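# Move yellow bench sponges into the wall bin

## Task

Move every yellow sponge currently on the bench into the bin mounted on the wall beside the door, with each sponge lying entirely within the bin. The cartons must stay on the bench. The robot must not fall over or be left leaning, or the task fails. A sponge counts only if it rests in the bin by itself, not because the robot is still holding or propping it.

## Robot and tools

ROBOT. A Hello Robot Stretch 3 with a single arm: a two-wheeled base, a lift that rides up and down a mast, and a telescoping arm that reaches out to the robot's right side. The gripper cannot slide forward or back on its own; you get that by driving the base. The base measures 0.33 m front to back and 0.34 m across. Turning in place pivots around the point halfway between the drive wheels, which is 0.05 m behind the front edge. Stowed (arm in, wrist folded), the wrist pokes out at most 0.06 m to the right and a spin in place clears a 0.28 m radius circle; an unfolded, level wrist reaches past that circle.

FRAMES. Base frame: origin on the floor between the drive wheels, x ahead, y to the left, z up. hand_pose is reported in the base frame, located where the closed fingertips meet; with all wrist joints at 0 its x axis points up, y points back along the arm toward the mast, z toward the robot's rear. Odometry frame = the base frame as it was when the scene began.

execute_actions. Arguments: actions (a list holding one action, or empty to just read state and images) and cameras (list of head_camera, nav_camera, wrist_camera or all; omitted/null/["all"] gives every camera, [] gives none). An action may contain:
- base: exactly one key. translate_m is a relative straight drive in metres from the base's current spot, forward positive, -1 to 1. rotate_rad is a relative turn in place in radians, left (counter-clockwise seen from above) positive, -3.2 to 3.2. No sideways motion.
- joints: a single object keyed by joint name, each value an absolute target (not an offset): lift_m 0 to 1.1 (arm height on mast); arm_m 0 to 0.52 (extension); wrist_yaw_rad -1.345 to 4.42 (0 = along the arm, positive swings toward the front, 3.0 = folded over the base); wrist_pitch_rad -1.57 to 0.451 (0 level, negative tips fingers down); wrist_roll_rad -2.911 to 2.911 (0 = fingers side by side, level); gripper_m -0.089 to 0.179 (larger = wider; actual tip gap is about 0.007 less when nearly shut and 0.025 less when fully open, zero below 0.007); head_pan_rad -3.953 to 1.73 (0 forward, positive left, -1.57 looks along the arm); head_tilt_rad -1.53 to 0.419 (negative looks down). Tolerances: 0.004 for metre joints, 0.02 for yaw, roll and head, 0.05 for pitch.
- contact_limits: {"arm_m": effort percent 1 to 100}; the arm stops with contact_stop once its effort reaches that level (negative when retracting). Lower is gentler, but too low stops immediately. It also caps holding force until the next action; values above the maximum shown in the result are cut.
All motions in an action begin together and may finish at different times; one action runs at most 15 s. A joint or base left out of an action may still be driving toward an earlier target without the status showing it. An unknown key or out-of-range number rejects the whole call with no motion. If a result reports a stop, any later execute_actions, wait or finished_scene calls in the same reply are skipped.

wait: seconds 0 to 10; commands nothing and returns the same state and images. zoom_image: camera plus region [x0, y0, x1, y1] in pixels of that camera's latest full image, origin top-left, at most 504 by 504. finished_scene: scene = current scene number; irreversible, and the goal must already hold and keep holding. Replying without any tool call ends everything.

RESULTS. base_status and joint_status: done, off_target (resting away from target, maybe still pushing), contact_stop, time_out or torque_fault (the old target is dropped; after a contact stop the arm or lift goes slack until commanded again). on_its_own covers what you did not command; "held at" is the target held, not the position. joint_positions, hand_pose, base_odometry (wheel-count only, slip counts as motion; heading -3.142 to 3.142, left positive), turned_by_wheels and turned_by_imu (turn since last result), base_tilt in degrees (forward/right positive, offset up to about 4). motor_effort in percent with peak in brackets; readings are biased and noisy. lidar_m: 12 ranges in metres from the base origin, sector 1 straight ahead, then counter-clockwise (4 left, 7 behind, 10 right), scanning a plane 0.17 m up; "-" means nothing; it misses glass, thin legs and low objects, and the robot can block sectors 5, 6, 9, 10. wrist_depth_mm (45 to 1000) and head_depth_mm (280 to 4000, sideways image): 7x7 median-depth grids from top left. The pictures line lists image order; changed camera calibration is reported. Calibration gives OpenCV K, distortion and T_world_to_cam mapping base frame to camera.

PRACTICE. Fast base (0.30 m/s, 1.9 rad/s) only when lift_m < 0.30, arm_m < 0.03 and wrist_yaw_rad > 2.54; otherwise 0.10 m/s and 0.63 rad/s. To grasp, command gripper_m below the object's width; to let go, open at least 0.02 past where the tips met it. Readings never confirm a hold, so check images. Fold or unfold the wrist only with lift_m 0.32 to 0.95, wrist_pitch_rad -0.4 and roll near 0; once folded, lift may go down to 0.25. With yaw below -0.4 keep pitch at -0.5 or lower. Head and wrist have no contact stop; a wrist servo pushed hard for seconds shuts off for 10 s. Arm pushes on solid things above about 0.45 m gripper height can tip the robot, especially a second time; never drive while gripping or pushing something fixed. If leaning, back out in small steps, free the gripper, then lower lift_m to about 0.2. The robot keeps its last command while you think, and base moves count from the last reported position. Avoid drops, slams, hard hits and knocking items off; objects may occasionally be nudged by outside forces.

Each tool is called after "Request:" by a JSON object that holds its "fn" and its "kwargs", one argument or row to a line.

## Session

Request:
{"fn": "execute_actions", "kwargs": {
  "actions": []
}}

Scene clock: 0.00 s.
base_odometry: x=+0.000 y=+0.000 heading=+0.000 (m, m, rad; odometry frame)
turned_by_wheels: +0.000 (rad since the last result)
turned_by_imu: +0.000 (rad since the last result)
base_tilt: forward=-1.8 right=+0.9 (deg)
lidar_m: 1.53 2.37 0.82 0.70 0.70 2.09 1.85 1.80 1.52 0.72 0.72 0.85
head_depth_mm: 1729 2379 2532 2550 2566 1389 1366 / 1752 2569 2745 2698 2709 1758 1764 / 1738 2558 2707 2675 2662 2606 2410 / 1735 2546 2611 2609 2601 2574 2414 / 1745 2514 2594 2542 2534 2506 2426 / 1527 2473 2504 2499 2480 2454 2396 / 1588 2466 2443 2418 2436 2359 2347
base_status: not commanded
joint_positions: lift_m=+0.346 arm_m=-0.002 wrist_yaw_rad=+2.947 wrist_pitch_rad=-0.567 wrist_roll_rad=-0.016 gripper_m=+0.037 head_pan_rad=+0.005 head_tilt_rad=-0.011
joint_status: not commanded
motor_effort: left_wheel=+0 right_wheel=+0 lift_m=+29 arm_m=-1 wrist_yaw_rad=-1 wrist_pitch_rad=+4 wrist_roll_rad=+0 gripper_m=+0 head_pan_rad=+0 head_tilt_rad=+2 (%)
hand_pose: x=+0.0182 y=+0.0561 z=+0.3266 quat_wxyz=(+0.262, +0.689, +0.133, +0.662) (m; base frame)
wrist_depth_mm: 606 - 744 781 908 - - / 682 - 823 875 936 930 939 / 742 717 761 758 764 764 758 / 651 637 646 644 646 643 645 / 560 556 - 577 584 572 560 / 508 - - - 503 502 499 / - - - - 450 445 456
pictures: head_camera (sideways: a quarter turn clockwise sets it upright), nav_camera (sideways: a quarter turn counterclockwise sets it upright), wrist_camera
Images, in order (width x height): head_camera 896x504, nav_camera 672x504, wrist_camera 644x364.

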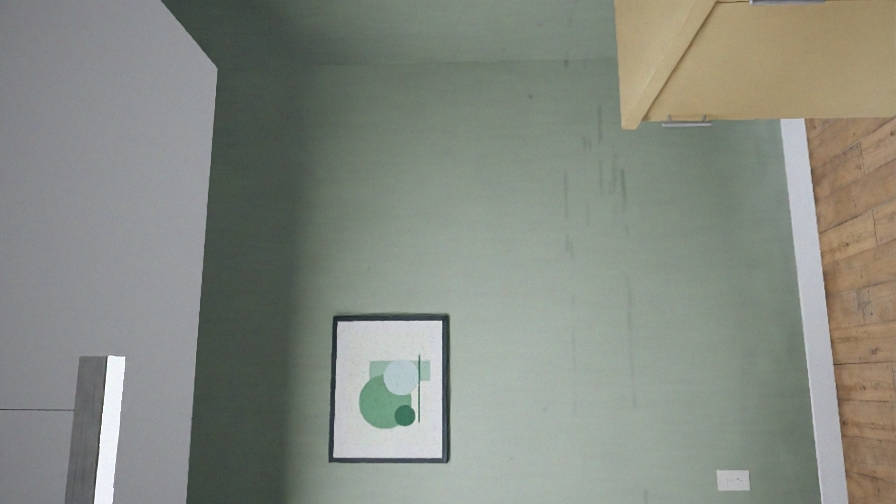

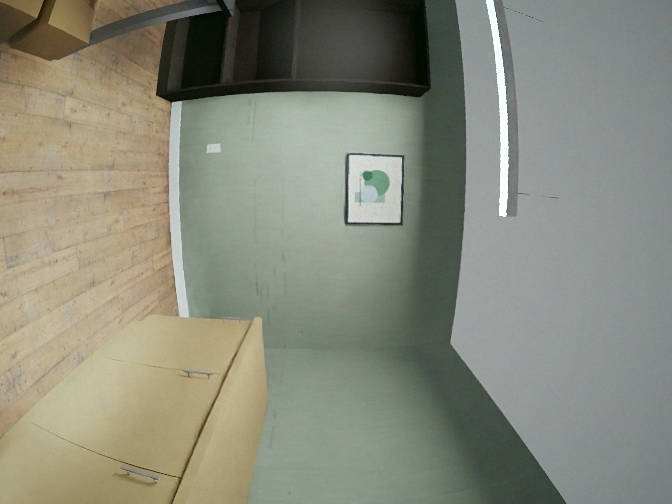

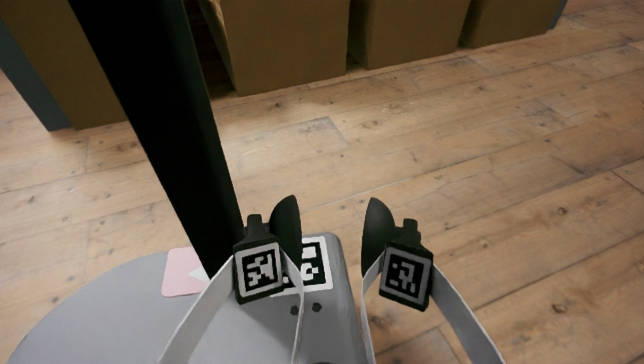

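Request:
{"fn": "execute_actions", "kwargs": {
  "actions": [
    {"joints":{"head_pan_rad":1.5,"head_tilt_rad":-0.6}}
  ],
  "cameras": ["head_camera","nav_camera"]
}}

Request:
{"fn": "execute_actions", "kwargs": {
  "actions": [
    {"joints":{"head_pan_rad":-3.0,"head_tilt_rad":-0.4}}
  ],
  "cameras": ["head_camera","nav_camera"]
}}

Scene clock: 2.30 s.
base_odometry: x=+0.000 y=+0.000 heading=+0.000 (m, m, rad; odometry frame)
turned_by_wheels: +0.000 (rad since the last result)
turned_by_imu: +0.000 (rad since the last result)
base_tilt: forward=-1.8 right=+1.0 (deg)
lidar_m: 1.52 2.37 0.82 0.70 0.70 2.09 1.86 1.81 1.53 0.72 0.72 0.85
head_depth_mm: 2350 1193 1096 1815 1527 1276 1253 / 2262 1163 1101 1758 1513 1237 1260 / 2255 1185 1113 874 1568 1278 1236 / 2185 2278 1098 845 1534 1208 1188 / 2099 2239 1069 830 1519 1290 1209 / 2046 2177 1036 801 1662 1256 1089 / 1997 2110 1015 782 1533 1227 1067
base_status: not commanded
joint_positions: lift_m=+0.346 arm_m=-0.002 wrist_yaw_rad=+2.947 wrist_pitch_rad=-0.567 wrist_roll_rad=-0.016 gripper_m=+0.037 head_pan_rad=+1.493 head_tilt_rad=-0.592
joint_status: all done
motor_effort: left_wheel=+0(0) right_wheel=+0(0) lift_m=+29(29) arm_m=-1(1) wrist_yaw_rad=+0(0) wrist_pitch_rad=+4(4) wrist_roll_rad=+0(1) gripper_m=+0(1) head_pan_rad=+3(41) head_tilt_rad=-3(26) (%)
hand_pose: x=+0.0182 y=+0.0561 z=+0.3266 quat_wxyz=(+0.262, +0.689, +0.133, +0.662) (m; base frame)
wrist_depth_mm: 603 - 752 804 879 - - / 660 - 830 886 930 939 923 / 718 718 743 759 747 756 758 / 633 652 655 634 649 643 641 / 554 563 - 579 582 562 568 / 509 - - - 493 499 499 / - - - - 449 454 455
pictures: head_camera (sideways: a quarter turn clockwise sets it upright), nav_camera (sideways: a quarter turn counterclockwise sets it upright)
camera_calibration (this result's frames):
head_camera: T_world_to_cam=[[-0.0524017, -0.519588, -0.852808, 1.1298], [-0.998482, 0.0417875, 0.0358929, -0.0413633], [0.0169872, 0.853394, -0.520989, 0.63388], [0, 0, 0, 1]] pos_world=[0.00713489, 0.0478086, 1.29523]
nav_camera: T_world_to_cam=[[0.0646616, 0.512452, 0.856278, -1.06658], [0.997269, -0.0638598, -0.0370908, 0.0907826], [0.0356745, 0.856338, -0.515182, 0.633039], [0, 0, 0, 1]] pos_world=[-0.0441512, 0.0102734, 1.24279]
Images, in order (width x height): head_camera 896x504, nav_camera 672x504.

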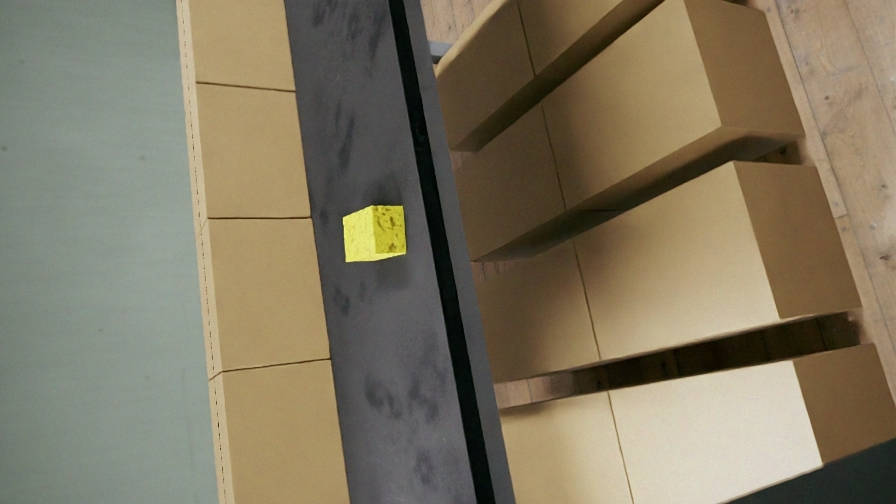

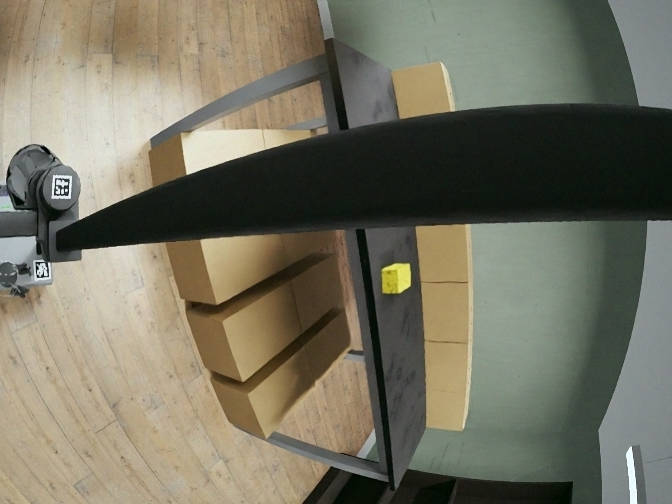

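Scene clock: 5.00 s.
base_odometry: x=+0.000 y=+0.000 heading=+0.000 (m, m, rad; odometry frame)
turned_by_wheels: +0.000 (rad since the last result)
turned_by_imu: +0.000 (rad since the last result)
base_tilt: forward=-1.9 right=+0.9 (deg)
lidar_m: 1.52 2.37 0.82 0.70 0.70 2.09 1.86 1.80 1.53 0.72 0.72 0.85
head_depth_mm: 1942 2076 2216 2316 2185 1801 1438 / 1940 2067 2186 2286 2147 1818 1433 / 1927 2041 2191 2275 2117 1830 1445 / 1913 2052 2182 2273 2122 1835 1442 / 1914 2040 2186 2288 2363 1859 1462 / 1889 2025 2156 2333 2402 1843 1443 / 1875 2012 2129 2274 2400 1837 1459
base_status: not commanded
joint_positions: lift_m=+0.346 arm_m=-0.002 wrist_yaw_rad=+2.947 wrist_pitch_rad=-0.567 wrist_roll_rad=-0.016 gripper_m=+0.037 head_pan_rad=-2.993 head_tilt_rad=-0.409
joint_status: all done
motor_effort: left_wheel=-1(1) right_wheel=+0(0) lift_m=+29(29) arm_m=-1(1) wrist_yaw_rad=+0(0) wrist_pitch_rad=+4(4) wrist_roll_rad=+0(0) gripper_m=-1(1) head_pan_rad=-4(40) head_tilt_rad=+4(17) (%)
hand_pose: x=+0.0182 y=+0.0561 z=+0.3266 quat_wxyz=(+0.262, +0.689, +0.133, +0.662) (m; base frame)
wrist_depth_mm: 597 - 754 771 896 - - / 665 - 838 882 918 944 900 / 730 725 754 775 760 772 748 / 647 645 653 647 644 649 645 / 555 563 - 580 594 567 566 / 504 - - - 498 501 494 / - - - - 445 448 452
pictures: head_camera (sideways: a quarter turn clockwise sets it upright), nav_camera (sideways: a quarter turn counterclockwise sets it upright)
camera_calibration (this result's frames):
head_camera: T_world_to_cam=[[0.355495, 0.0414341, -0.93376, 1.23291], [0.189742, -0.981415, 0.0286887, -0.0392401], [-0.915217, -0.187372, -0.356749, 0.425849], [0, 0, 0, 1]] pos_world=[-0.0411038, -0.00980305, 1.30429]
nav_camera: T_world_to_cam=[[-0.350774, -0.0278045, 0.936047, -1.16811], [-0.168546, 0.985111, -0.0338991, 0.0937474], [-0.921168, -0.169658, -0.350238, 0.42424], [0, 0, 0, 1]] pos_world=[-0.00314633, -0.0528545, 1.24517]
Images, in order (width x height): head_camera 896x504, nav_camera 672x504.

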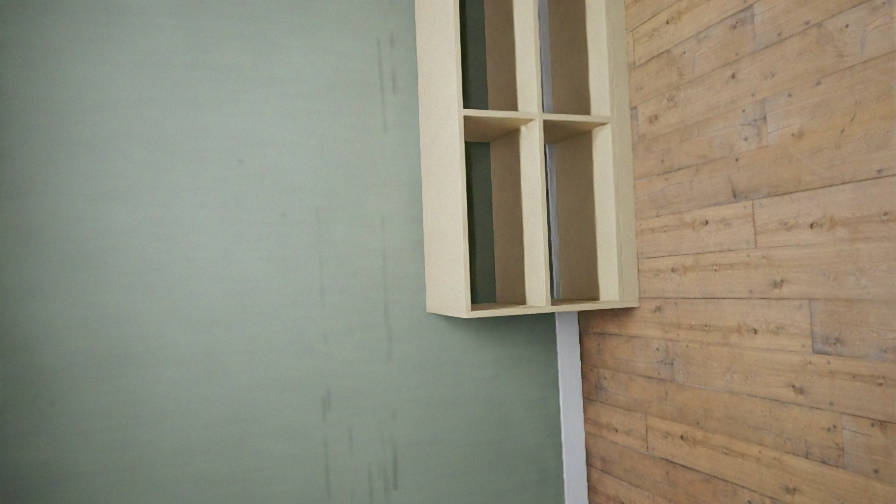

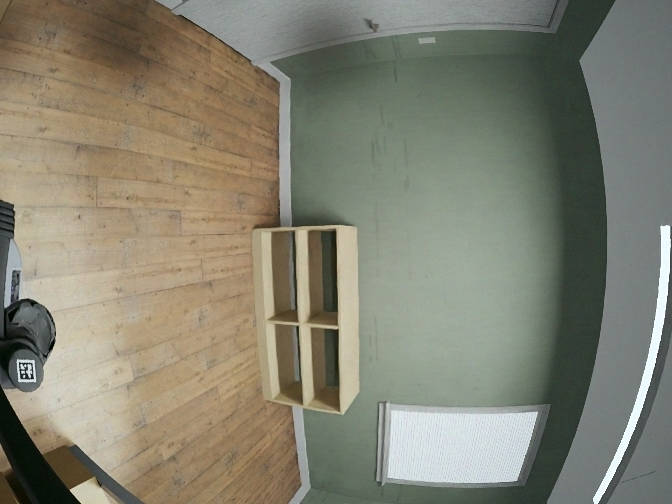

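Request:
{"fn": "execute_actions", "kwargs": {
  "actions": [
    {"joints":{"head_pan_rad":-2.0,"head_tilt_rad":-0.4}}
  ],
  "cameras": ["head_camera","nav_camera"]
}}

Scene clock: 7.20 s.
base_odometry: x=+0.000 y=+0.000 heading=+0.000 (m, m, rad; odometry frame)
turned_by_wheels: +0.000 (rad since the last result)
turned_by_imu: +0.000 (rad since the last result)
base_tilt: forward=-1.8 right=+0.9 (deg)
lidar_m: 1.52 2.37 0.82 0.70 0.70 2.09 1.86 1.80 1.53 0.72 0.72 0.84
head_depth_mm: 1831 1963 2172 2389 2396 1830 1449 / 1671 1795 1925 2113 2216 1817 1446 / 1538 1633 1756 1887 2042 1833 1452 / 1418 1523 1614 1725 1827 1840 1462 / 1338 1425 1507 1598 1581 1781 1450 / 1255 1322 1386 1482 1500 1657 1457 / 1175 1232 1298 1368 1428 1543 1464
base_status: not commanded
joint_positions: lift_m=+0.346 arm_m=-0.002 wrist_yaw_rad=+2.947 wrist_pitch_rad=-0.567 wrist_roll_rad=-0.016 gripper_m=+0.037 head_pan_rad=-2.007 head_tilt_rad=-0.409
joint_status: all done
motor_effort: left_wheel=+0(1) right_wheel=+0(0) lift_m=+30(30) arm_m=-1(1) wrist_yaw_rad=+0(0) wrist_pitch_rad=+4(4) wrist_roll_rad=+0(0) gripper_m=-1(0) head_pan_rad=+3(42) head_tilt_rad=+4(2) (%)
hand_pose: x=+0.0182 y=+0.0561 z=+0.3266 quat_wxyz=(+0.262, +0.689, +0.133, +0.662) (m; base frame)
wrist_depth_mm: 598 - 765 811 877 - - / 669 - 841 880 911 935 917 / 724 733 751 754 772 758 742 / 652 634 644 654 646 642 655 / 553 562 - 576 577 555 581 / 511 - - - 495 502 511 / - - - - 446 446 449
pictures: head_camera (sideways: a quarter turn clockwise sets it upright), nav_camera (sideways: a quarter turn counterclockwise sets it upright)
camera_calibration (this result's frames):
head_camera: T_world_to_cam=[[0.16181, 0.319137, -0.933793, 1.23414], [0.92289, -0.383994, 0.0286848, -0.0437072], [-0.349416, -0.86643, -0.356663, 0.422285], [0, 0, 0, 1]] pos_world=[-0.011805, -0.0447625, 1.3043]
nav_camera: T_world_to_cam=[[-0.170563, -0.307673, 0.93608, -1.16925], [-0.914262, 0.403703, -0.0338971, 0.0982938], [-0.367469, -0.861604, -0.350151, 0.42075], [0, 0, 0, 1]] pos_world=[0.0450474, -0.0369104, 1.24517]
Images, in order (width x height): head_camera 896x504, nav_camera 672x504.

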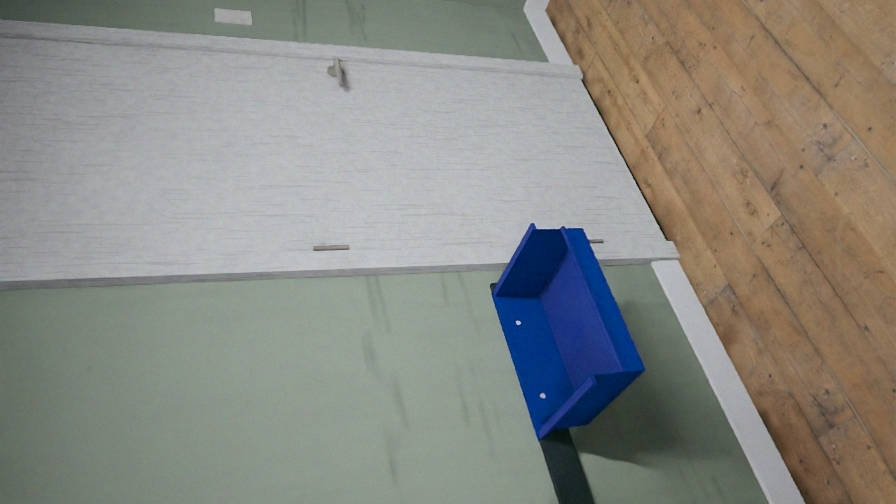

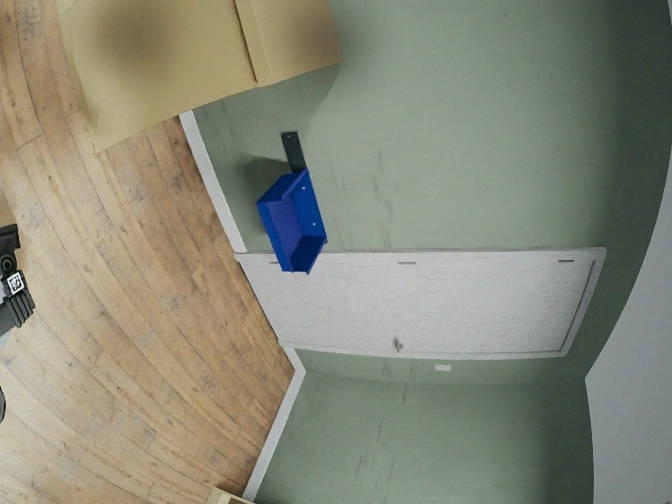

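Request:
{"fn": "execute_actions", "kwargs": {
  "actions": [
    {"base":{"rotate_rad":-2.86},"joints":{"lift_m":0.9,"wrist_pitch_rad":-0.4,"head_pan_rad":-1.57,"head_tilt_rad":-0.5}}
  ],
  "cameras": ["head_camera","nav_camera"]
}}

Scene clock: 18.23 s.
base_odometry: x=+0.000 y=+0.000 heading=-2.860 (m, m, rad; odometry frame)
turned_by_wheels: -2.860 (rad since the last result)
turned_by_imu: -2.909 (rad since the last result)
base_tilt: forward=-1.7 right=+0.9 (deg)
lidar_m: 1.80 1.82 1.38 0.72 0.75 1.05 2.55 0.97 0.72 0.70 0.73 1.86
head_depth_mm: 2061 2221 1053 846 1638 1351 1127 / 2043 2215 1064 899 1569 1312 1065 / 2063 2225 1072 910 1647 1413 1302 / 2089 2240 1088 912 1589 1320 1103 / 2069 2271 1095 925 1675 1333 1108 / 2107 2264 1108 933 1950 1598 1083 / 2129 2271 2483 2585 850 1639 1366
base_status: done
joint_positions: lift_m=+0.900 arm_m=-0.002 wrist_yaw_rad=+2.947 wrist_pitch_rad=-0.423 wrist_roll_rad=-0.016 gripper_m=+0.037 head_pan_rad=-1.577 head_tilt_rad=-0.494
joint_status: all done
motor_effort: left_wheel=+1(7) right_wheel=-2(3) lift_m=+36(36) arm_m=-1(1) wrist_yaw_rad=+0(0) wrist_pitch_rad=+8(9) wrist_roll_rad=+0(0) gripper_m=+0(0) head_pan_rad=+3(31) head_tilt_rad=-2(9) (%)
hand_pose: x=+0.0221 y=+0.0762 z=+0.9113 quat_wxyz=(+0.215, +0.697, +0.082, +0.679) (m; base frame)
wrist_depth_mm: 683 - 713 - - - - / 742 - 777 - - - - / 816 - 883 - - - - / 905 931 969 - - - - / - - - - - - - / - - - - - - - / - - - - - - -
pictures: head_camera (sideways: a quarter turn clockwise sets it upright), nav_camera (sideways: a quarter turn counterclockwise sets it upright)
camera_calibration (this result's frames):
head_camera: T_world_to_cam=[[0.0143866, 0.435674, -0.899989, 1.19093], [0.998923, 0.0334561, 0.0321638, -0.0486969], [0.0441231, -0.899482, -0.434724, 0.521467], [0, 0, 0, 1]] pos_world=[0.00850237, -0.0481763, 1.30008]
nav_camera: T_world_to_cam=[[-0.027126, -0.429126, 0.902837, -1.12675], [-0.999302, -0.0115786, -0.0355276, 0.100931], [0.0256994, -0.90317, -0.428512, 0.520326], [0, 0, 0, 1]] pos_world=[0.0569247, -0.0124054, 1.24382]
Images, in order (width x height): head_camera 896x504, nav_camera 672x504.

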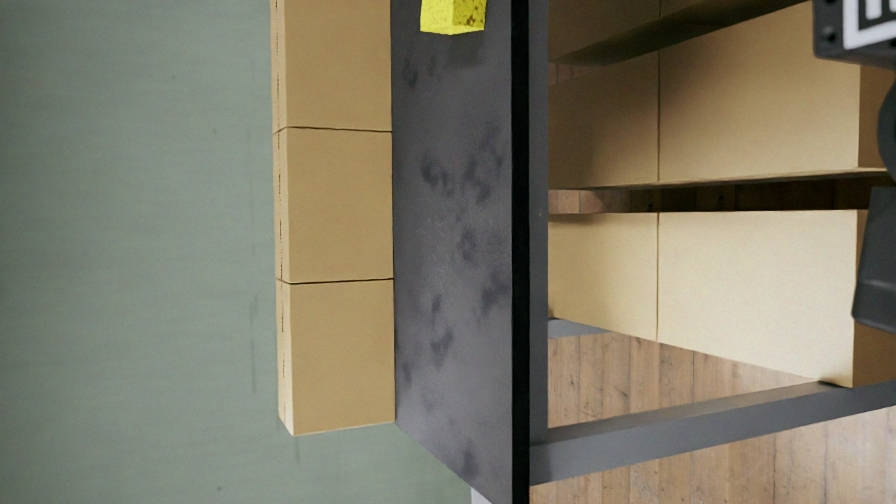

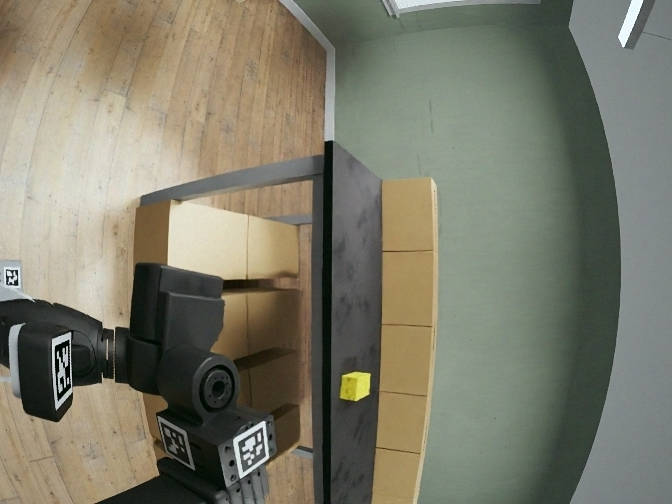

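Request:
{"fn": "execute_actions", "kwargs": {
  "actions": [
    {"base":{"translate_m":-0.22},"joints":{"lift_m":0.94,"wrist_yaw_rad":0,"gripper_m":0.16,"head_tilt_rad":-0.6}}
  ]
}}

Scene clock: 22.40 s.
base_odometry: x=+0.211 y=+0.061 heading=-2.860 (m, m, rad; odometry frame)
turned_by_wheels: +0.000 (rad since the last result)
turned_by_imu: -0.001 (rad since the last result)
base_tilt: forward=-1.8 right=+0.9 (deg)
lidar_m: 2.03 1.83 0.74 0.73 0.76 1.07 2.33 0.96 0.72 0.69 0.73 2.07
head_depth_mm: 2025 2139 1034 808 1496 - - / 2052 2153 1035 814 1551 - - / 2050 2140 1045 798 1625 - - / 2058 2168 1049 831 1576 1210 1177 / 2051 2170 1062 835 1585 1263 1215 / 2101 2200 1074 843 1542 1216 1194 / 2088 2206 1074 851 1952 1264 1191
base_status: done
joint_positions: lift_m=+0.940 arm_m=-0.002 wrist_yaw_rad=+0.003 wrist_pitch_rad=-0.422 wrist_roll_rad=-0.016 gripper_m=+0.160 head_pan_rad=-1.577 head_tilt_rad=-0.592
joint_status: all done
motor_effort: left_wheel=+2(3) right_wheel=-1(4) lift_m=+36(37) arm_m=-1(1) wrist_yaw_rad=-4(3) wrist_pitch_rad=+8(8) wrist_roll_rad=+0(0) gripper_m=+1(82) head_pan_rad=+3(3) head_tilt_rad=-2(11) (%)
hand_pose: x=-0.0209 y=-0.3672 z=+0.9514 quat_wxyz=(+0.697, +0.150, -0.685, -0.146) (m; base frame)
wrist_depth_mm: 598 598 620 564 580 637 630 / 531 481 486 486 459 446 461 / 649 - - - - - - / 715 - - - - - - / - - - - - - - / - 901 989 953 990 924 959 / - - - 910 912 897 853
pictures: head_camera (sideways: a quarter turn clockwise sets it upright), nav_camera (sideways: a quarter turn counterclockwise sets it upright), wrist_camera
camera_calibration (this result's frames):
head_camera: T_world_to_cam=[[0.0149107, 0.521999, -0.852816, 1.1294], [0.998902, 0.030106, 0.0358924, -0.0535467], [0.0444106, -0.852415, -0.520977, 0.633696], [0, 0, 0, 1]] pos_world=[0.00850498, -0.0477594, 1.29523]
nav_camera: T_world_to_cam=[[-0.027652, -0.515762, 0.856286, -1.06603], [-0.99928, -0.00800371, -0.0370905, 0.102961], [0.0259833, -0.856695, -0.515169, 0.633081], [0, 0, 0, 1]] pos_world=[0.0569598, -0.00663489, 1.24279]
wrist_camera: T_world_to_cam=[[-0.998729, -0.0453422, 0.0220058, -0.0510329], [-0.0451479, 0.610801, -0.790496, 1.00187], [0.0224016, -0.790484, -0.612072, 0.46009], [0, 0, 0, 1]] pos_world=[-0.0160425, -0.250563, 1.0747]
Images, in order (width x height): head_camera 896x504, nav_camera 672x504, wrist_camera 644x364.

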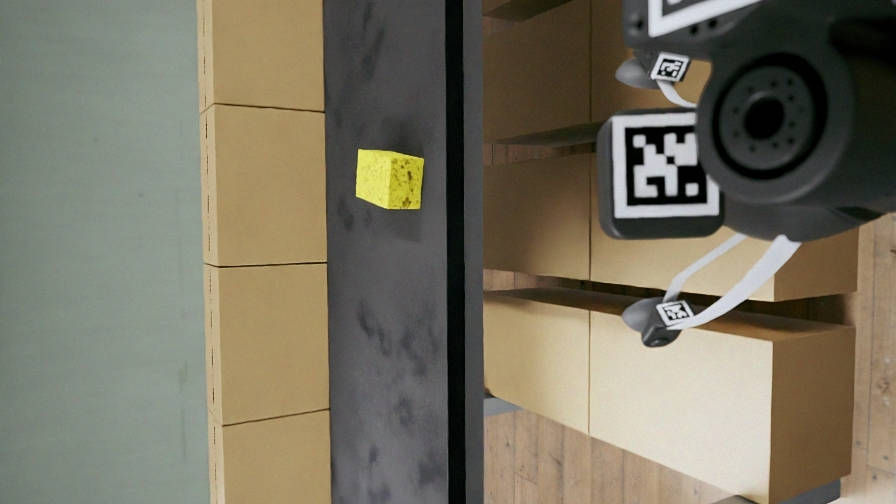

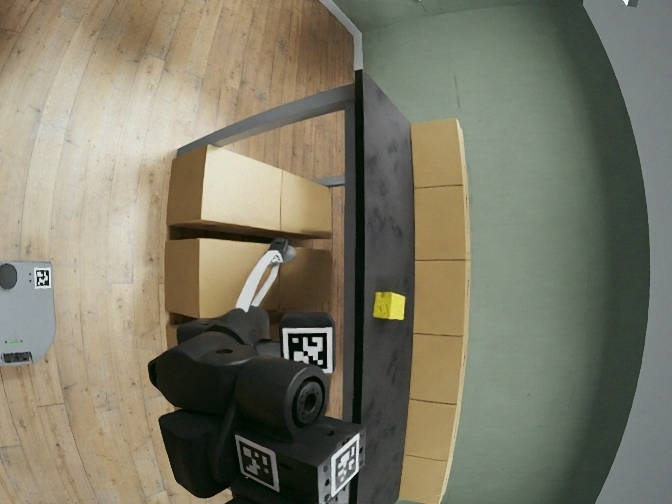

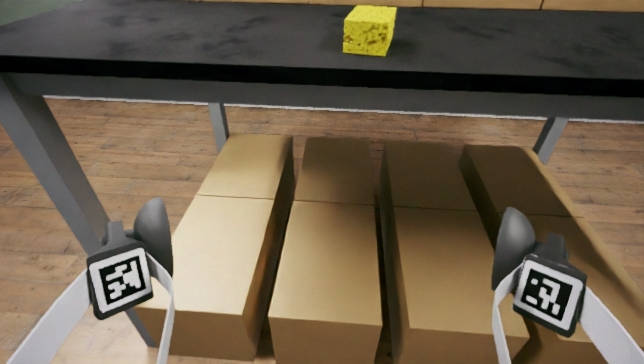

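Request:
{"fn": "execute_actions", "kwargs": {
  "actions": [
    {"base":{"translate_m":-0.035},"joints":{"lift_m":0.95,"arm_m":0.33}}
  ],
  "cameras": ["head_camera","wrist_camera"]
}}

Scene clock: 27.97 s.
base_odometry: x=+0.245 y=+0.071 heading=-2.860 (m, m, rad; odometry frame)
turned_by_wheels: +0.000 (rad since the last result)
turned_by_imu: +0.000 (rad since the last result)
base_tilt: forward=-1.9 right=+1.0 (deg)
lidar_m: 2.06 1.83 0.74 0.73 0.76 1.07 2.29 0.96 0.71 0.69 0.74 2.10
head_depth_mm: 2037 2138 1034 1281 1496 1197 1155 / 2030 2152 - 832 1492 1236 1189 / 2059 2148 - 1746 1631 1244 1175 / 2063 2191 1052 871 1524 1207 1179 / 2043 2183 1070 837 1585 1316 1217 / 2079 2195 1067 841 1544 1216 1190 / 2113 2202 1073 849 1965 1229 1187
base_status: done
joint_positions: lift_m=+0.950 arm_m=+0.330 wrist_yaw_rad=+0.001 wrist_pitch_rad=-0.422 wrist_roll_rad=-0.016 gripper_m=+0.160 head_pan_rad=-1.577 head_tilt_rad=-0.593
joint_status: all done
motor_effort: left_wheel=+2(3) right_wheel=-2(4) lift_m=+36(38) arm_m=+3(6) wrist_yaw_rad=-2(3) wrist_pitch_rad=+8(8) wrist_roll_rad=+0(0) gripper_m=+0(1) head_pan_rad=+3(4) head_tilt_rad=-2(2) (%)
hand_pose: x=-0.0212 y=-0.6984 z=+0.9614 quat_wxyz=(+0.697, +0.150, -0.685, -0.147) (m; base frame)
wrist_depth_mm: 509 499 491 473 468 457 452 / 436 434 437 439 443 451 451 / 326 330 333 257 322 339 337 / 266 267 269 215 264 271 274 / 222 231 222 224 225 230 227 / 206 204 199 196 193 189 196 / - 845 859 834 826 811 826
pictures: head_camera (sideways: a quarter turn clockwise sets it upright), wrist_camera
camera_calibration (this result's frames):
head_camera: T_world_to_cam=[[0.0149131, 0.522397, -0.852572, 1.12908], [0.998902, 0.0300892, 0.0359093, -0.0535687], [0.0444121, -0.852171, -0.521375, 0.634215], [0, 0, 0, 1]] pos_world=[0.008505, -0.0477562, 1.29521]
wrist_camera: T_world_to_cam=[[-0.998783, -0.0441327, 0.0220058, -0.0657011], [-0.0444082, 0.610855, -0.790496, 1.21216], [0.0214444, -0.790512, -0.612071, 0.204297], [0, 0, 0, 1]] pos_world=[-0.0161724, -0.581854, 1.0847]
Images, in order (width x height): head_camera 896x504, wrist_camera 644x364.

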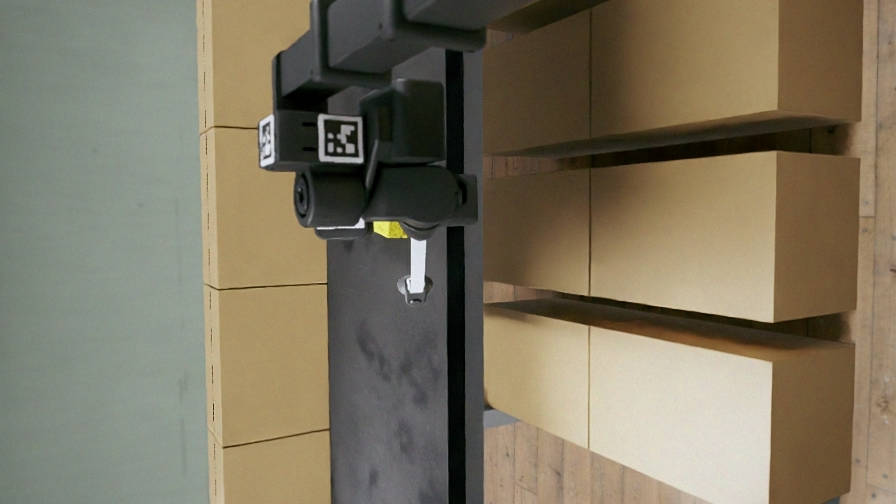

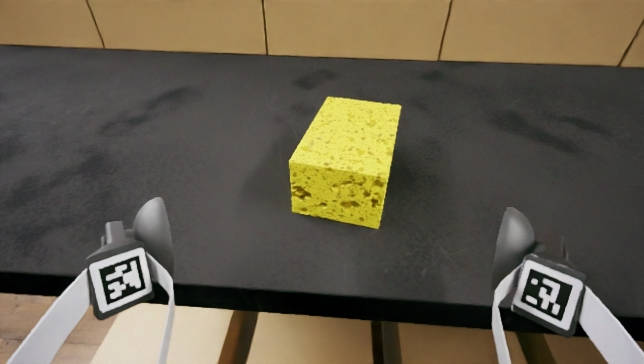

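Request:
{"fn": "execute_actions", "kwargs": {
  "actions": [
    {"joints":{"lift_m":0.937,"arm_m":0.43,"wrist_yaw_rad":-0.07}}
  ],
  "cameras": ["wrist_camera"]
}}

Scene clock: 31.13 s.
base_odometry: x=+0.245 y=+0.071 heading=-2.860 (m, m, rad; odometry frame)
turned_by_wheels: +0.000 (rad since the last result)
turned_by_imu: +0.000 (rad since the last result)
base_tilt: forward=-1.8 right=+1.0 (deg)
lidar_m: 2.06 1.83 0.75 0.73 0.76 1.07 2.29 0.96 0.71 0.69 0.74 2.10
head_depth_mm: 2019 2127 1042 - 1493 1185 1151 / 2038 2157 - 811 1494 1226 1187 / 2050 2148 - 811 1621 1243 1175 / 2085 2160 1052 820 1517 1210 1177 / 2064 2173 1058 831 1588 1314 1210 / 2075 2183 1068 842 1530 1213 1199 / 2066 2193 1074 843 1976 1231 1201
base_status: not commanded
joint_positions: lift_m=+0.937 arm_m=+0.430 wrist_yaw_rad=-0.068 wrist_pitch_rad=-0.422 wrist_roll_rad=-0.016 gripper_m=+0.160 head_pan_rad=-1.577 head_tilt_rad=-0.593
joint_status: all done
motor_effort: left_wheel=+2(2) right_wheel=-1(2) lift_m=+22(33) arm_m=+4(3) wrist_yaw_rad=-3(4) wrist_pitch_rad=+7(7) wrist_roll_rad=+0(0) gripper_m=-1(0) head_pan_rad=+3(3) head_tilt_rad=-2(3) (%)
hand_pose: x=-0.0367 y=-0.7979 z=+0.9490 quat_wxyz=(+0.692, +0.126, -0.690, -0.171) (m; base frame)
wrist_depth_mm: 385 385 382 382 380 383 380 / 393 403 407 400 404 408 400 / 302 308 308 308 311 311 313 / 246 245 246 176 239 250 255 / 205 211 199 146 202 213 210 / 182 172 133 126 174 175 181 / 152 155 149 130 153 157 158
pictures: wrist_camera
camera_calibration (this result's frames):
wrist_camera: T_world_to_cam=[[-0.999437, 0.0253429, 0.0220058, -0.0299361], [-0.00187494, 0.612464, -0.790496, 1.26526], [-0.0335112, -0.790092, -0.612071, 0.116699], [0, 0, 0, 1]] pos_world=[-0.0236362, -0.681961, 1.07227]
Images, in order (width x height): wrist_camera 644x364.

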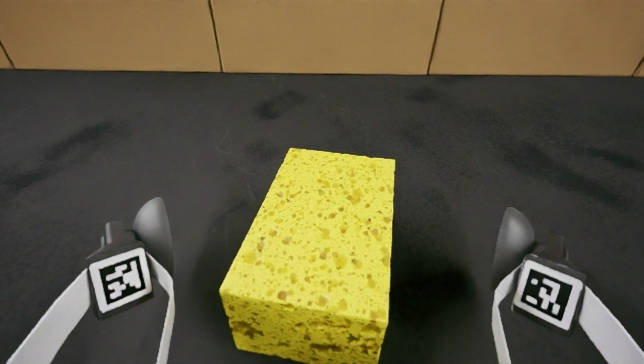

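Request:
{"fn": "execute_actions", "kwargs": {
  "actions": [
    {"joints":{"gripper_m":0.02,"wrist_yaw_rad":-0.03}}
  ],
  "cameras": ["wrist_camera"]
}}

Request:
{"fn": "execute_actions", "kwargs": {
  "actions": [
    {"joints":{"lift_m":0.97}}
  ],
  "cameras": ["wrist_camera"]
}}

Scene clock: 33.77 s.
base_odometry: x=+0.245 y=+0.071 heading=-2.860 (m, m, rad; odometry frame)
turned_by_wheels: +0.000 (rad since the last result)
turned_by_imu: +0.000 (rad since the last result)
base_tilt: forward=-1.8 right=+1.0 (deg)
lidar_m: 2.05 1.83 0.75 0.73 0.76 1.07 2.29 0.96 0.72 0.69 0.74 2.11
head_depth_mm: 2025 2164 1044 - 1500 1199 1145 / 2044 2148 - 814 1497 1234 1191 / 2055 2175 - 813 1635 1235 1175 / 2048 2175 1054 834 1521 1198 1182 / 2080 2185 1058 833 1580 1320 1218 / 2041 2193 1069 840 1529 1218 1203 / 2084 2184 1076 847 1941 1224 1196
base_status: not commanded
joint_positions: lift_m=+0.937 arm_m=+0.430 wrist_yaw_rad=-0.033 wrist_pitch_rad=-0.411 wrist_roll_rad=-0.016 gripper_m=+0.021 head_pan_rad=-1.577 head_tilt_rad=-0.593
joint_status: all done
motor_effort: left_wheel=+1(2) right_wheel=-1(1) lift_m=+22(22) arm_m=+3(4) wrist_yaw_rad=+4(6) wrist_pitch_rad=+4(7) wrist_roll_rad=+0(0) gripper_m=-19(94) head_pan_rad=+3(3) head_tilt_rad=-2(2) (%)
hand_pose: x=-0.0289 y=-0.7997 z=+0.9515 quat_wxyz=(+0.695, +0.134, -0.689, -0.155) (m; base frame)
wrist_depth_mm: 393 389 387 382 374 375 370 / 416 417 403 399 398 404 399 / 315 317 315 318 317 325 322 / 251 252 253 176 237 256 257 / 210 210 210 148 151 213 214 / 180 180 131 128 129 184 183 / 158 158 155 132 156 160 160
pictures: wrist_camera
camera_calibration (this result's frames):
wrist_camera: T_world_to_cam=[[-0.9997, -0.00976471, 0.0224576, -0.0506005], [-0.023801, 0.603233, -0.79721, 1.26671], [-0.00576264, -0.797505, -0.603284, 0.10357], [0, 0, 0, 1]] pos_world=[-0.0198395, -0.68202, 1.07345]
Images, in order (width x height): wrist_camera 644x364.

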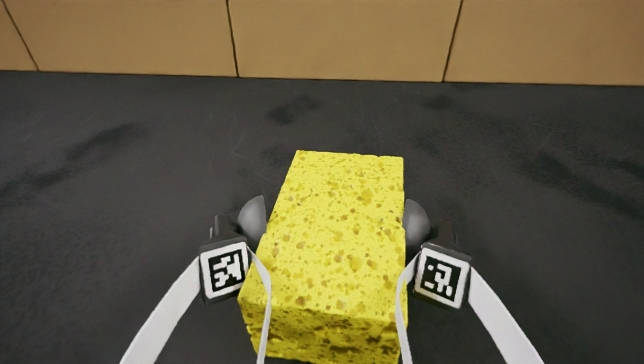

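Scene clock: 34.87 s.
base_odometry: x=+0.245 y=+0.071 heading=-2.860 (m, m, rad; odometry frame)
turned_by_wheels: +0.000 (rad since the last result)
turned_by_imu: +0.000 (rad since the last result)
base_tilt: forward=-1.8 right=+0.9 (deg)
lidar_m: 2.05 1.83 0.75 0.72 0.76 1.07 2.29 0.96 0.72 0.69 0.74 2.10
head_depth_mm: 2040 2136 - 805 1495 1191 1146 / 2026 2204 998 814 1504 1238 1186 / 2041 2192 - 818 1632 1242 1178 / 2056 2207 1057 829 1511 1211 1179 / 2067 2179 1062 832 1580 1320 1211 / 2092 2198 1072 837 1535 1215 1199 / 2095 2207 1072 848 1951 1218 1193
base_status: not commanded
joint_positions: lift_m=+0.970 arm_m=+0.430 wrist_yaw_rad=-0.033 wrist_pitch_rad=-0.414 wrist_roll_rad=-0.016 gripper_m=+0.021 head_pan_rad=-1.577 head_tilt_rad=-0.593
joint_status: all done
motor_effort: left_wheel=+1(1) right_wheel=-1(1) lift_m=+36(38) arm_m=+3(3) wrist_yaw_rad=+3(4) wrist_pitch_rad=+5(5) wrist_roll_rad=+0(0) gripper_m=-19(19) head_pan_rad=+3(3) head_tilt_rad=-3(2) (%)
hand_pose: x=-0.0289 y=-0.7993 z=+0.9832 quat_wxyz=(+0.695, +0.136, -0.688, -0.156) (m; base frame)
wrist_depth_mm: 396 386 384 380 379 374 367 / 439 429 429 418 414 412 407 / 376 380 378 381 387 389 387 / 300 304 305 176 285 310 311 / 250 254 253 148 152 259 258 / 219 217 132 129 129 220 222 / 190 190 186 131 187 192 193
pictures: wrist_camera
camera_calibration (this result's frames):
wrist_camera: T_world_to_cam=[[-0.999702, -0.00985102, 0.0223209, -0.0512267], [-0.0237252, 0.605882, -0.795201, 1.29186], [-0.00569032, -0.795494, -0.605935, 0.127227], [0, 0, 0, 1]] pos_world=[-0.0198378, -0.682011, 1.10552]
Images, in order (width x height): wrist_camera 644x364.

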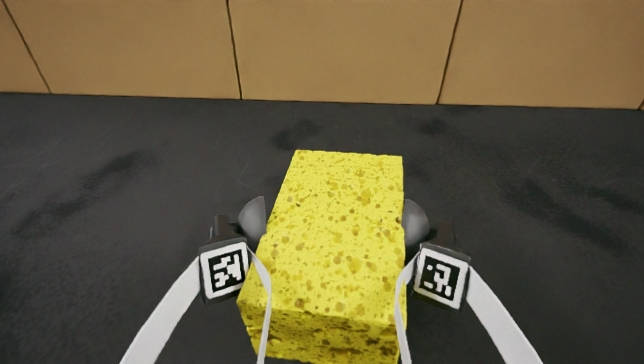

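Request:
{"fn": "execute_actions", "kwargs": {
  "actions": [
    {"base":{"rotate_rad":0.5},"joints":{"arm_m":0.2,"head_pan_rad":0,"head_tilt_rad":-0.5}}
  ],
  "cameras": ["nav_camera"]
}}

Request:
{"fn": "execute_actions", "kwargs": {
  "actions": [
    {"base":{"translate_m":1.0},"joints":{"arm_m":0.0,"lift_m":0.72,"head_pan_rad":-2.3,"head_tilt_rad":-0.2}}
  ],
  "cameras": ["head_camera","nav_camera"]
}}

Scene clock: 39.67 s.
base_odometry: x=+0.245 y=+0.071 heading=-2.360 (m, m, rad; odometry frame)
turned_by_wheels: +0.500 (rad since the last result)
turned_by_imu: +0.508 (rad since the last result)
base_tilt: forward=-1.9 right=+0.9 (deg)
lidar_m: 1.87 0.75 0.73 0.76 1.04 2.29 0.98 0.72 0.69 0.74 2.31 2.06
head_depth_mm: 2120 2252 2445 2578 2094 1636 1329 / 2218 2379 2556 2732 2133 1644 1331 / 2342 2530 2749 2859 2170 1652 1337 / 2216 2359 2571 2712 2155 1654 1345 / 1876 1987 2142 2312 2162 1662 1348 / 1656 1745 1864 1820 2011 1676 1362 / 1472 1533 1650 1679 1807 1683 1356
base_status: done
joint_positions: lift_m=+0.970 arm_m=+0.200 wrist_yaw_rad=-0.031 wrist_pitch_rad=-0.415 wrist_roll_rad=-0.016 gripper_m=+0.021 head_pan_rad=-0.007 head_tilt_rad=-0.507
joint_status: all done
motor_effort: left_wheel=-2(7) right_wheel=+1(5) lift_m=+36(36) arm_m=-5(3) wrist_yaw_rad=+1(3) wrist_pitch_rad=+5(5) wrist_roll_rad=+1(1) gripper_m=-19(18) head_pan_rad=+3(41) head_tilt_rad=+3(11) (%)
hand_pose: x=-0.0284 y=-0.5700 z=+0.9830 quat_wxyz=(+0.695, +0.137, -0.688, -0.155) (m; base frame)
wrist_depth_mm: - - - 727 635 587 517 / - - 506 504 516 519 524 / - - 530 401 387 387 390 / - - - 177 331 321 307 / - - - 148 151 - 290 / - - 132 128 129 - - / - - - 132 880 867 887
pictures: nav_camera (sideways: a quarter turn counterclockwise sets it upright)
camera_calibration (this result's frames):
nav_camera: T_world_to_cam=[[0.441087, -0.0276566, 0.897038, -1.12204], [0.0100666, -0.99931, -0.0357597, 0.0950757], [0.897408, 0.0248033, -0.440505, 0.530614], [0, 0, 0, 1]] pos_world=[0.0177834, 0.0508173, 1.24365]
Images, in order (width x height): nav_camera 672x504.

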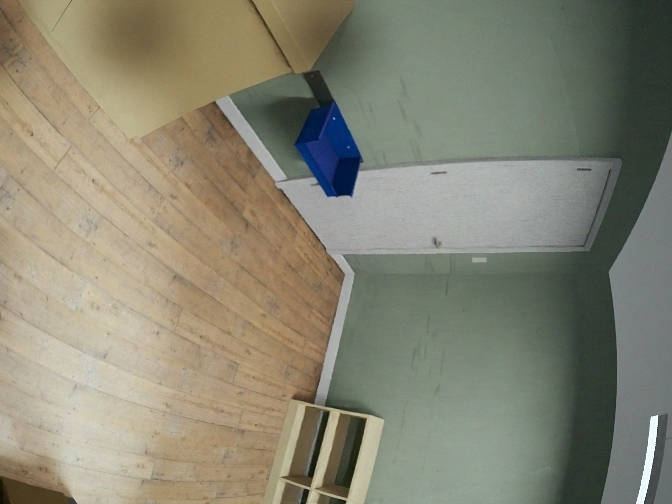

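Scene clock: 51.17 s.
base_odometry: x=-0.465 y=-0.634 heading=-2.360 (m, m, rad; odometry frame)
turned_by_wheels: +0.000 (rad since the last result)
turned_by_imu: +0.000 (rad since the last result)
base_tilt: forward=-1.8 right=+0.9 (deg)
lidar_m: 1.15 0.87 0.84 0.85 0.65 0.88 1.69 1.24 1.24 1.97 1.26 1.59
head_depth_mm: 2588 2964 3086 1706 1486 1899 1480 / 2626 2920 3022 1679 1494 1905 1394 / 2619 2860 2954 1666 1365 1737 1369 / 2628 2813 2935 2991 2161 2162 1788 / 2559 2781 2871 2952 3045 2471 1791 / 2554 2726 2822 2906 2991 2451 1803 / 2563 2675 2717 2847 2966 2482 1784
base_status: done
joint_positions: lift_m=+0.720 arm_m=+0.000 wrist_yaw_rad=-0.031 wrist_pitch_rad=-0.416 wrist_roll_rad=-0.016 gripper_m=+0.021 head_pan_rad=-2.293 head_tilt_rad=-0.211
joint_status: all done
motor_effort: left_wheel=-2(4) right_wheel=+1(4) lift_m=+22(34) arm_m=-5(9) wrist_yaw_rad=+1(2) wrist_pitch_rad=+5(5) wrist_roll_rad=+0(0) gripper_m=-19(18) head_pan_rad=-4(42) head_tilt_rad=+4(20) (%)
hand_pose: x=-0.0284 y=-0.3699 z=+0.7334 quat_wxyz=(+0.695, +0.137, -0.688, -0.156) (m; base frame)
wrist_depth_mm: - - - - - - - / - - - - - - - / - - - - - - - / - - - 176 - - - / - - - 148 152 - - / - - 131 129 128 - 978 / 866 893 873 132 881 881 885
pictures: head_camera (sideways: a quarter turn clockwise sets it upright), nav_camera (sideways: a quarter turn counterclockwise sets it upright)
camera_calibration (this result's frames):
head_camera: T_world_to_cam=[[0.119365, 0.117764, -0.985842, 1.30241], [0.780469, -0.624879, 0.0198536, -0.0313475], [-0.613693, -0.771789, -0.1665, 0.176394], [0, 0, 0, 1]] pos_world=[-0.0227442, -0.0368262, 1.31396]
nav_camera: T_world_to_cam=[[-0.124323, -0.104059, 0.98677, -1.23578], [-0.76759, 0.640276, -0.0291887, 0.0912774], [-0.628768, -0.761064, -0.159475, 0.174171], [0, 0, 0, 1]] pos_world=[0.0259416, -0.0544809, 1.24987]
Images, in order (width x height): head_camera 896x504, nav_camera 672x504.

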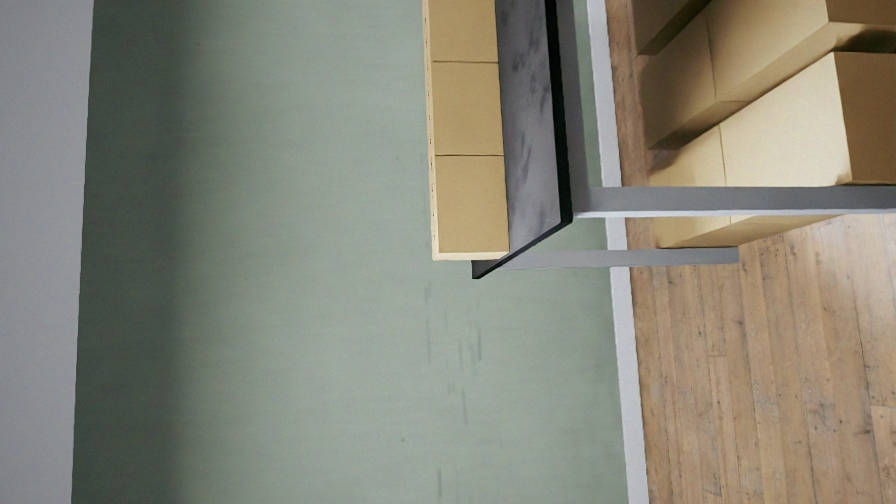

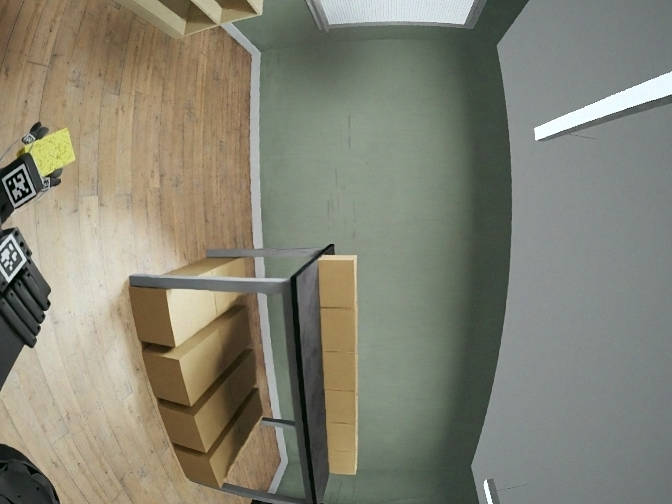

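Request:
{"fn": "execute_actions", "kwargs": {
  "actions": [
    {"base":{"rotate_rad":2.64},"joints":{"head_pan_rad":-1.57,"head_tilt_rad":-0.75,"wrist_pitch_rad":-0.7}}
  ],
  "cameras": ["head_camera","wrist_camera"]
}}

Scene clock: 57.07 s.
base_odometry: x=-0.465 y=-0.634 heading=+0.280 (m, m, rad; odometry frame)
turned_by_wheels: +2.640 (rad since the last result)
turned_by_imu: +2.683 (rad since the last result)
base_tilt: forward=-1.9 right=+1.0 (deg)
lidar_m: 1.03 1.64 1.24 1.24 2.06 1.26 1.59 1.12 0.86 0.84 0.82 0.65
head_depth_mm: 682 768 874 1005 935 1325 1215 / 688 773 880 1015 995 1328 1227 / 690 771 880 1028 1002 1361 - / 693 778 887 1033 1006 1347 1173 / 697 782 895 1023 1147 1387 1185 / 702 789 903 1049 1250 1395 1186 / 702 790 906 1055 1275 1374 1196
base_status: done
joint_positions: lift_m=+0.720 arm_m=+0.000 wrist_yaw_rad=-0.031 wrist_pitch_rad=-0.709 wrist_roll_rad=-0.016 gripper_m=+0.021 head_pan_rad=-1.577 head_tilt_rad=-0.741
joint_status: all done
motor_effort: left_wheel=-2(7) right_wheel=+1(4) lift_m=+22(22) arm_m=-5(5) wrist_yaw_rad=+0(0) wrist_pitch_rad=+3(4) wrist_roll_rad=+0(0) gripper_m=-19(19) head_pan_rad=+3(40) head_tilt_rad=-3(24) (%)
hand_pose: x=-0.0270 y=-0.3240 z=+0.6738 quat_wxyz=(+0.665, +0.238, -0.661, -0.254) (m; base frame)
wrist_depth_mm: 658 643 462 591 584 437 575 / 725 750 498 504 508 463 670 / 737 925 863 434 429 748 784 / 750 - - 176 918 943 923 / 757 914 918 148 152 940 931 / 769 851 131 129 129 849 838 / 749 769 769 132 764 779 765
pictures: head_camera (sideways: a quarter turn clockwise sets it upright), wrist_camera
camera_calibration (this result's frames):
head_camera: T_world_to_cam=[[0.0156623, 0.642434, -0.766181, 1.01645], [0.998868, 0.024367, 0.0408504, -0.0599938], [0.0449132, -0.765953, -0.641325, 0.790261], [0, 0, 0, 1]] pos_world=[0.00851286, -0.0462344, 1.28805]
wrist_camera: T_world_to_cam=[[-0.999824, -0.0164394, 0.00904747, -0.0309882], [-0.0186253, 0.810793, -0.585036, 0.682788], [0.00228203, -0.585102, -0.810957, 0.524416], [0, 0, 0, 1]] pos_world=[-0.0194623, -0.247273, 0.825015]
Images, in order (width x height): head_camera 896x504, wrist_camera 644x364.

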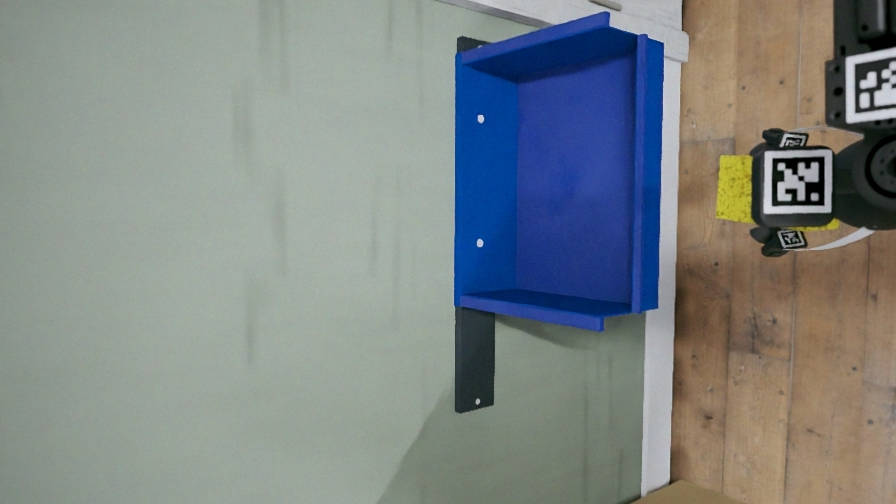

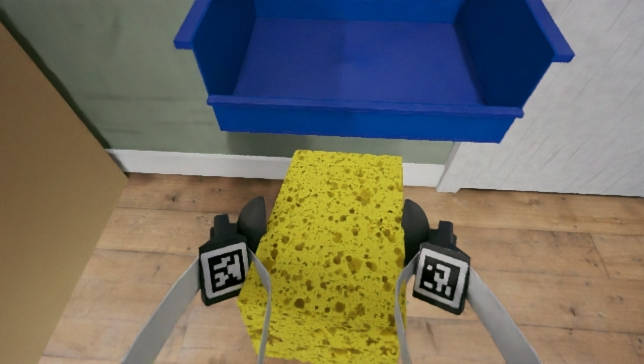

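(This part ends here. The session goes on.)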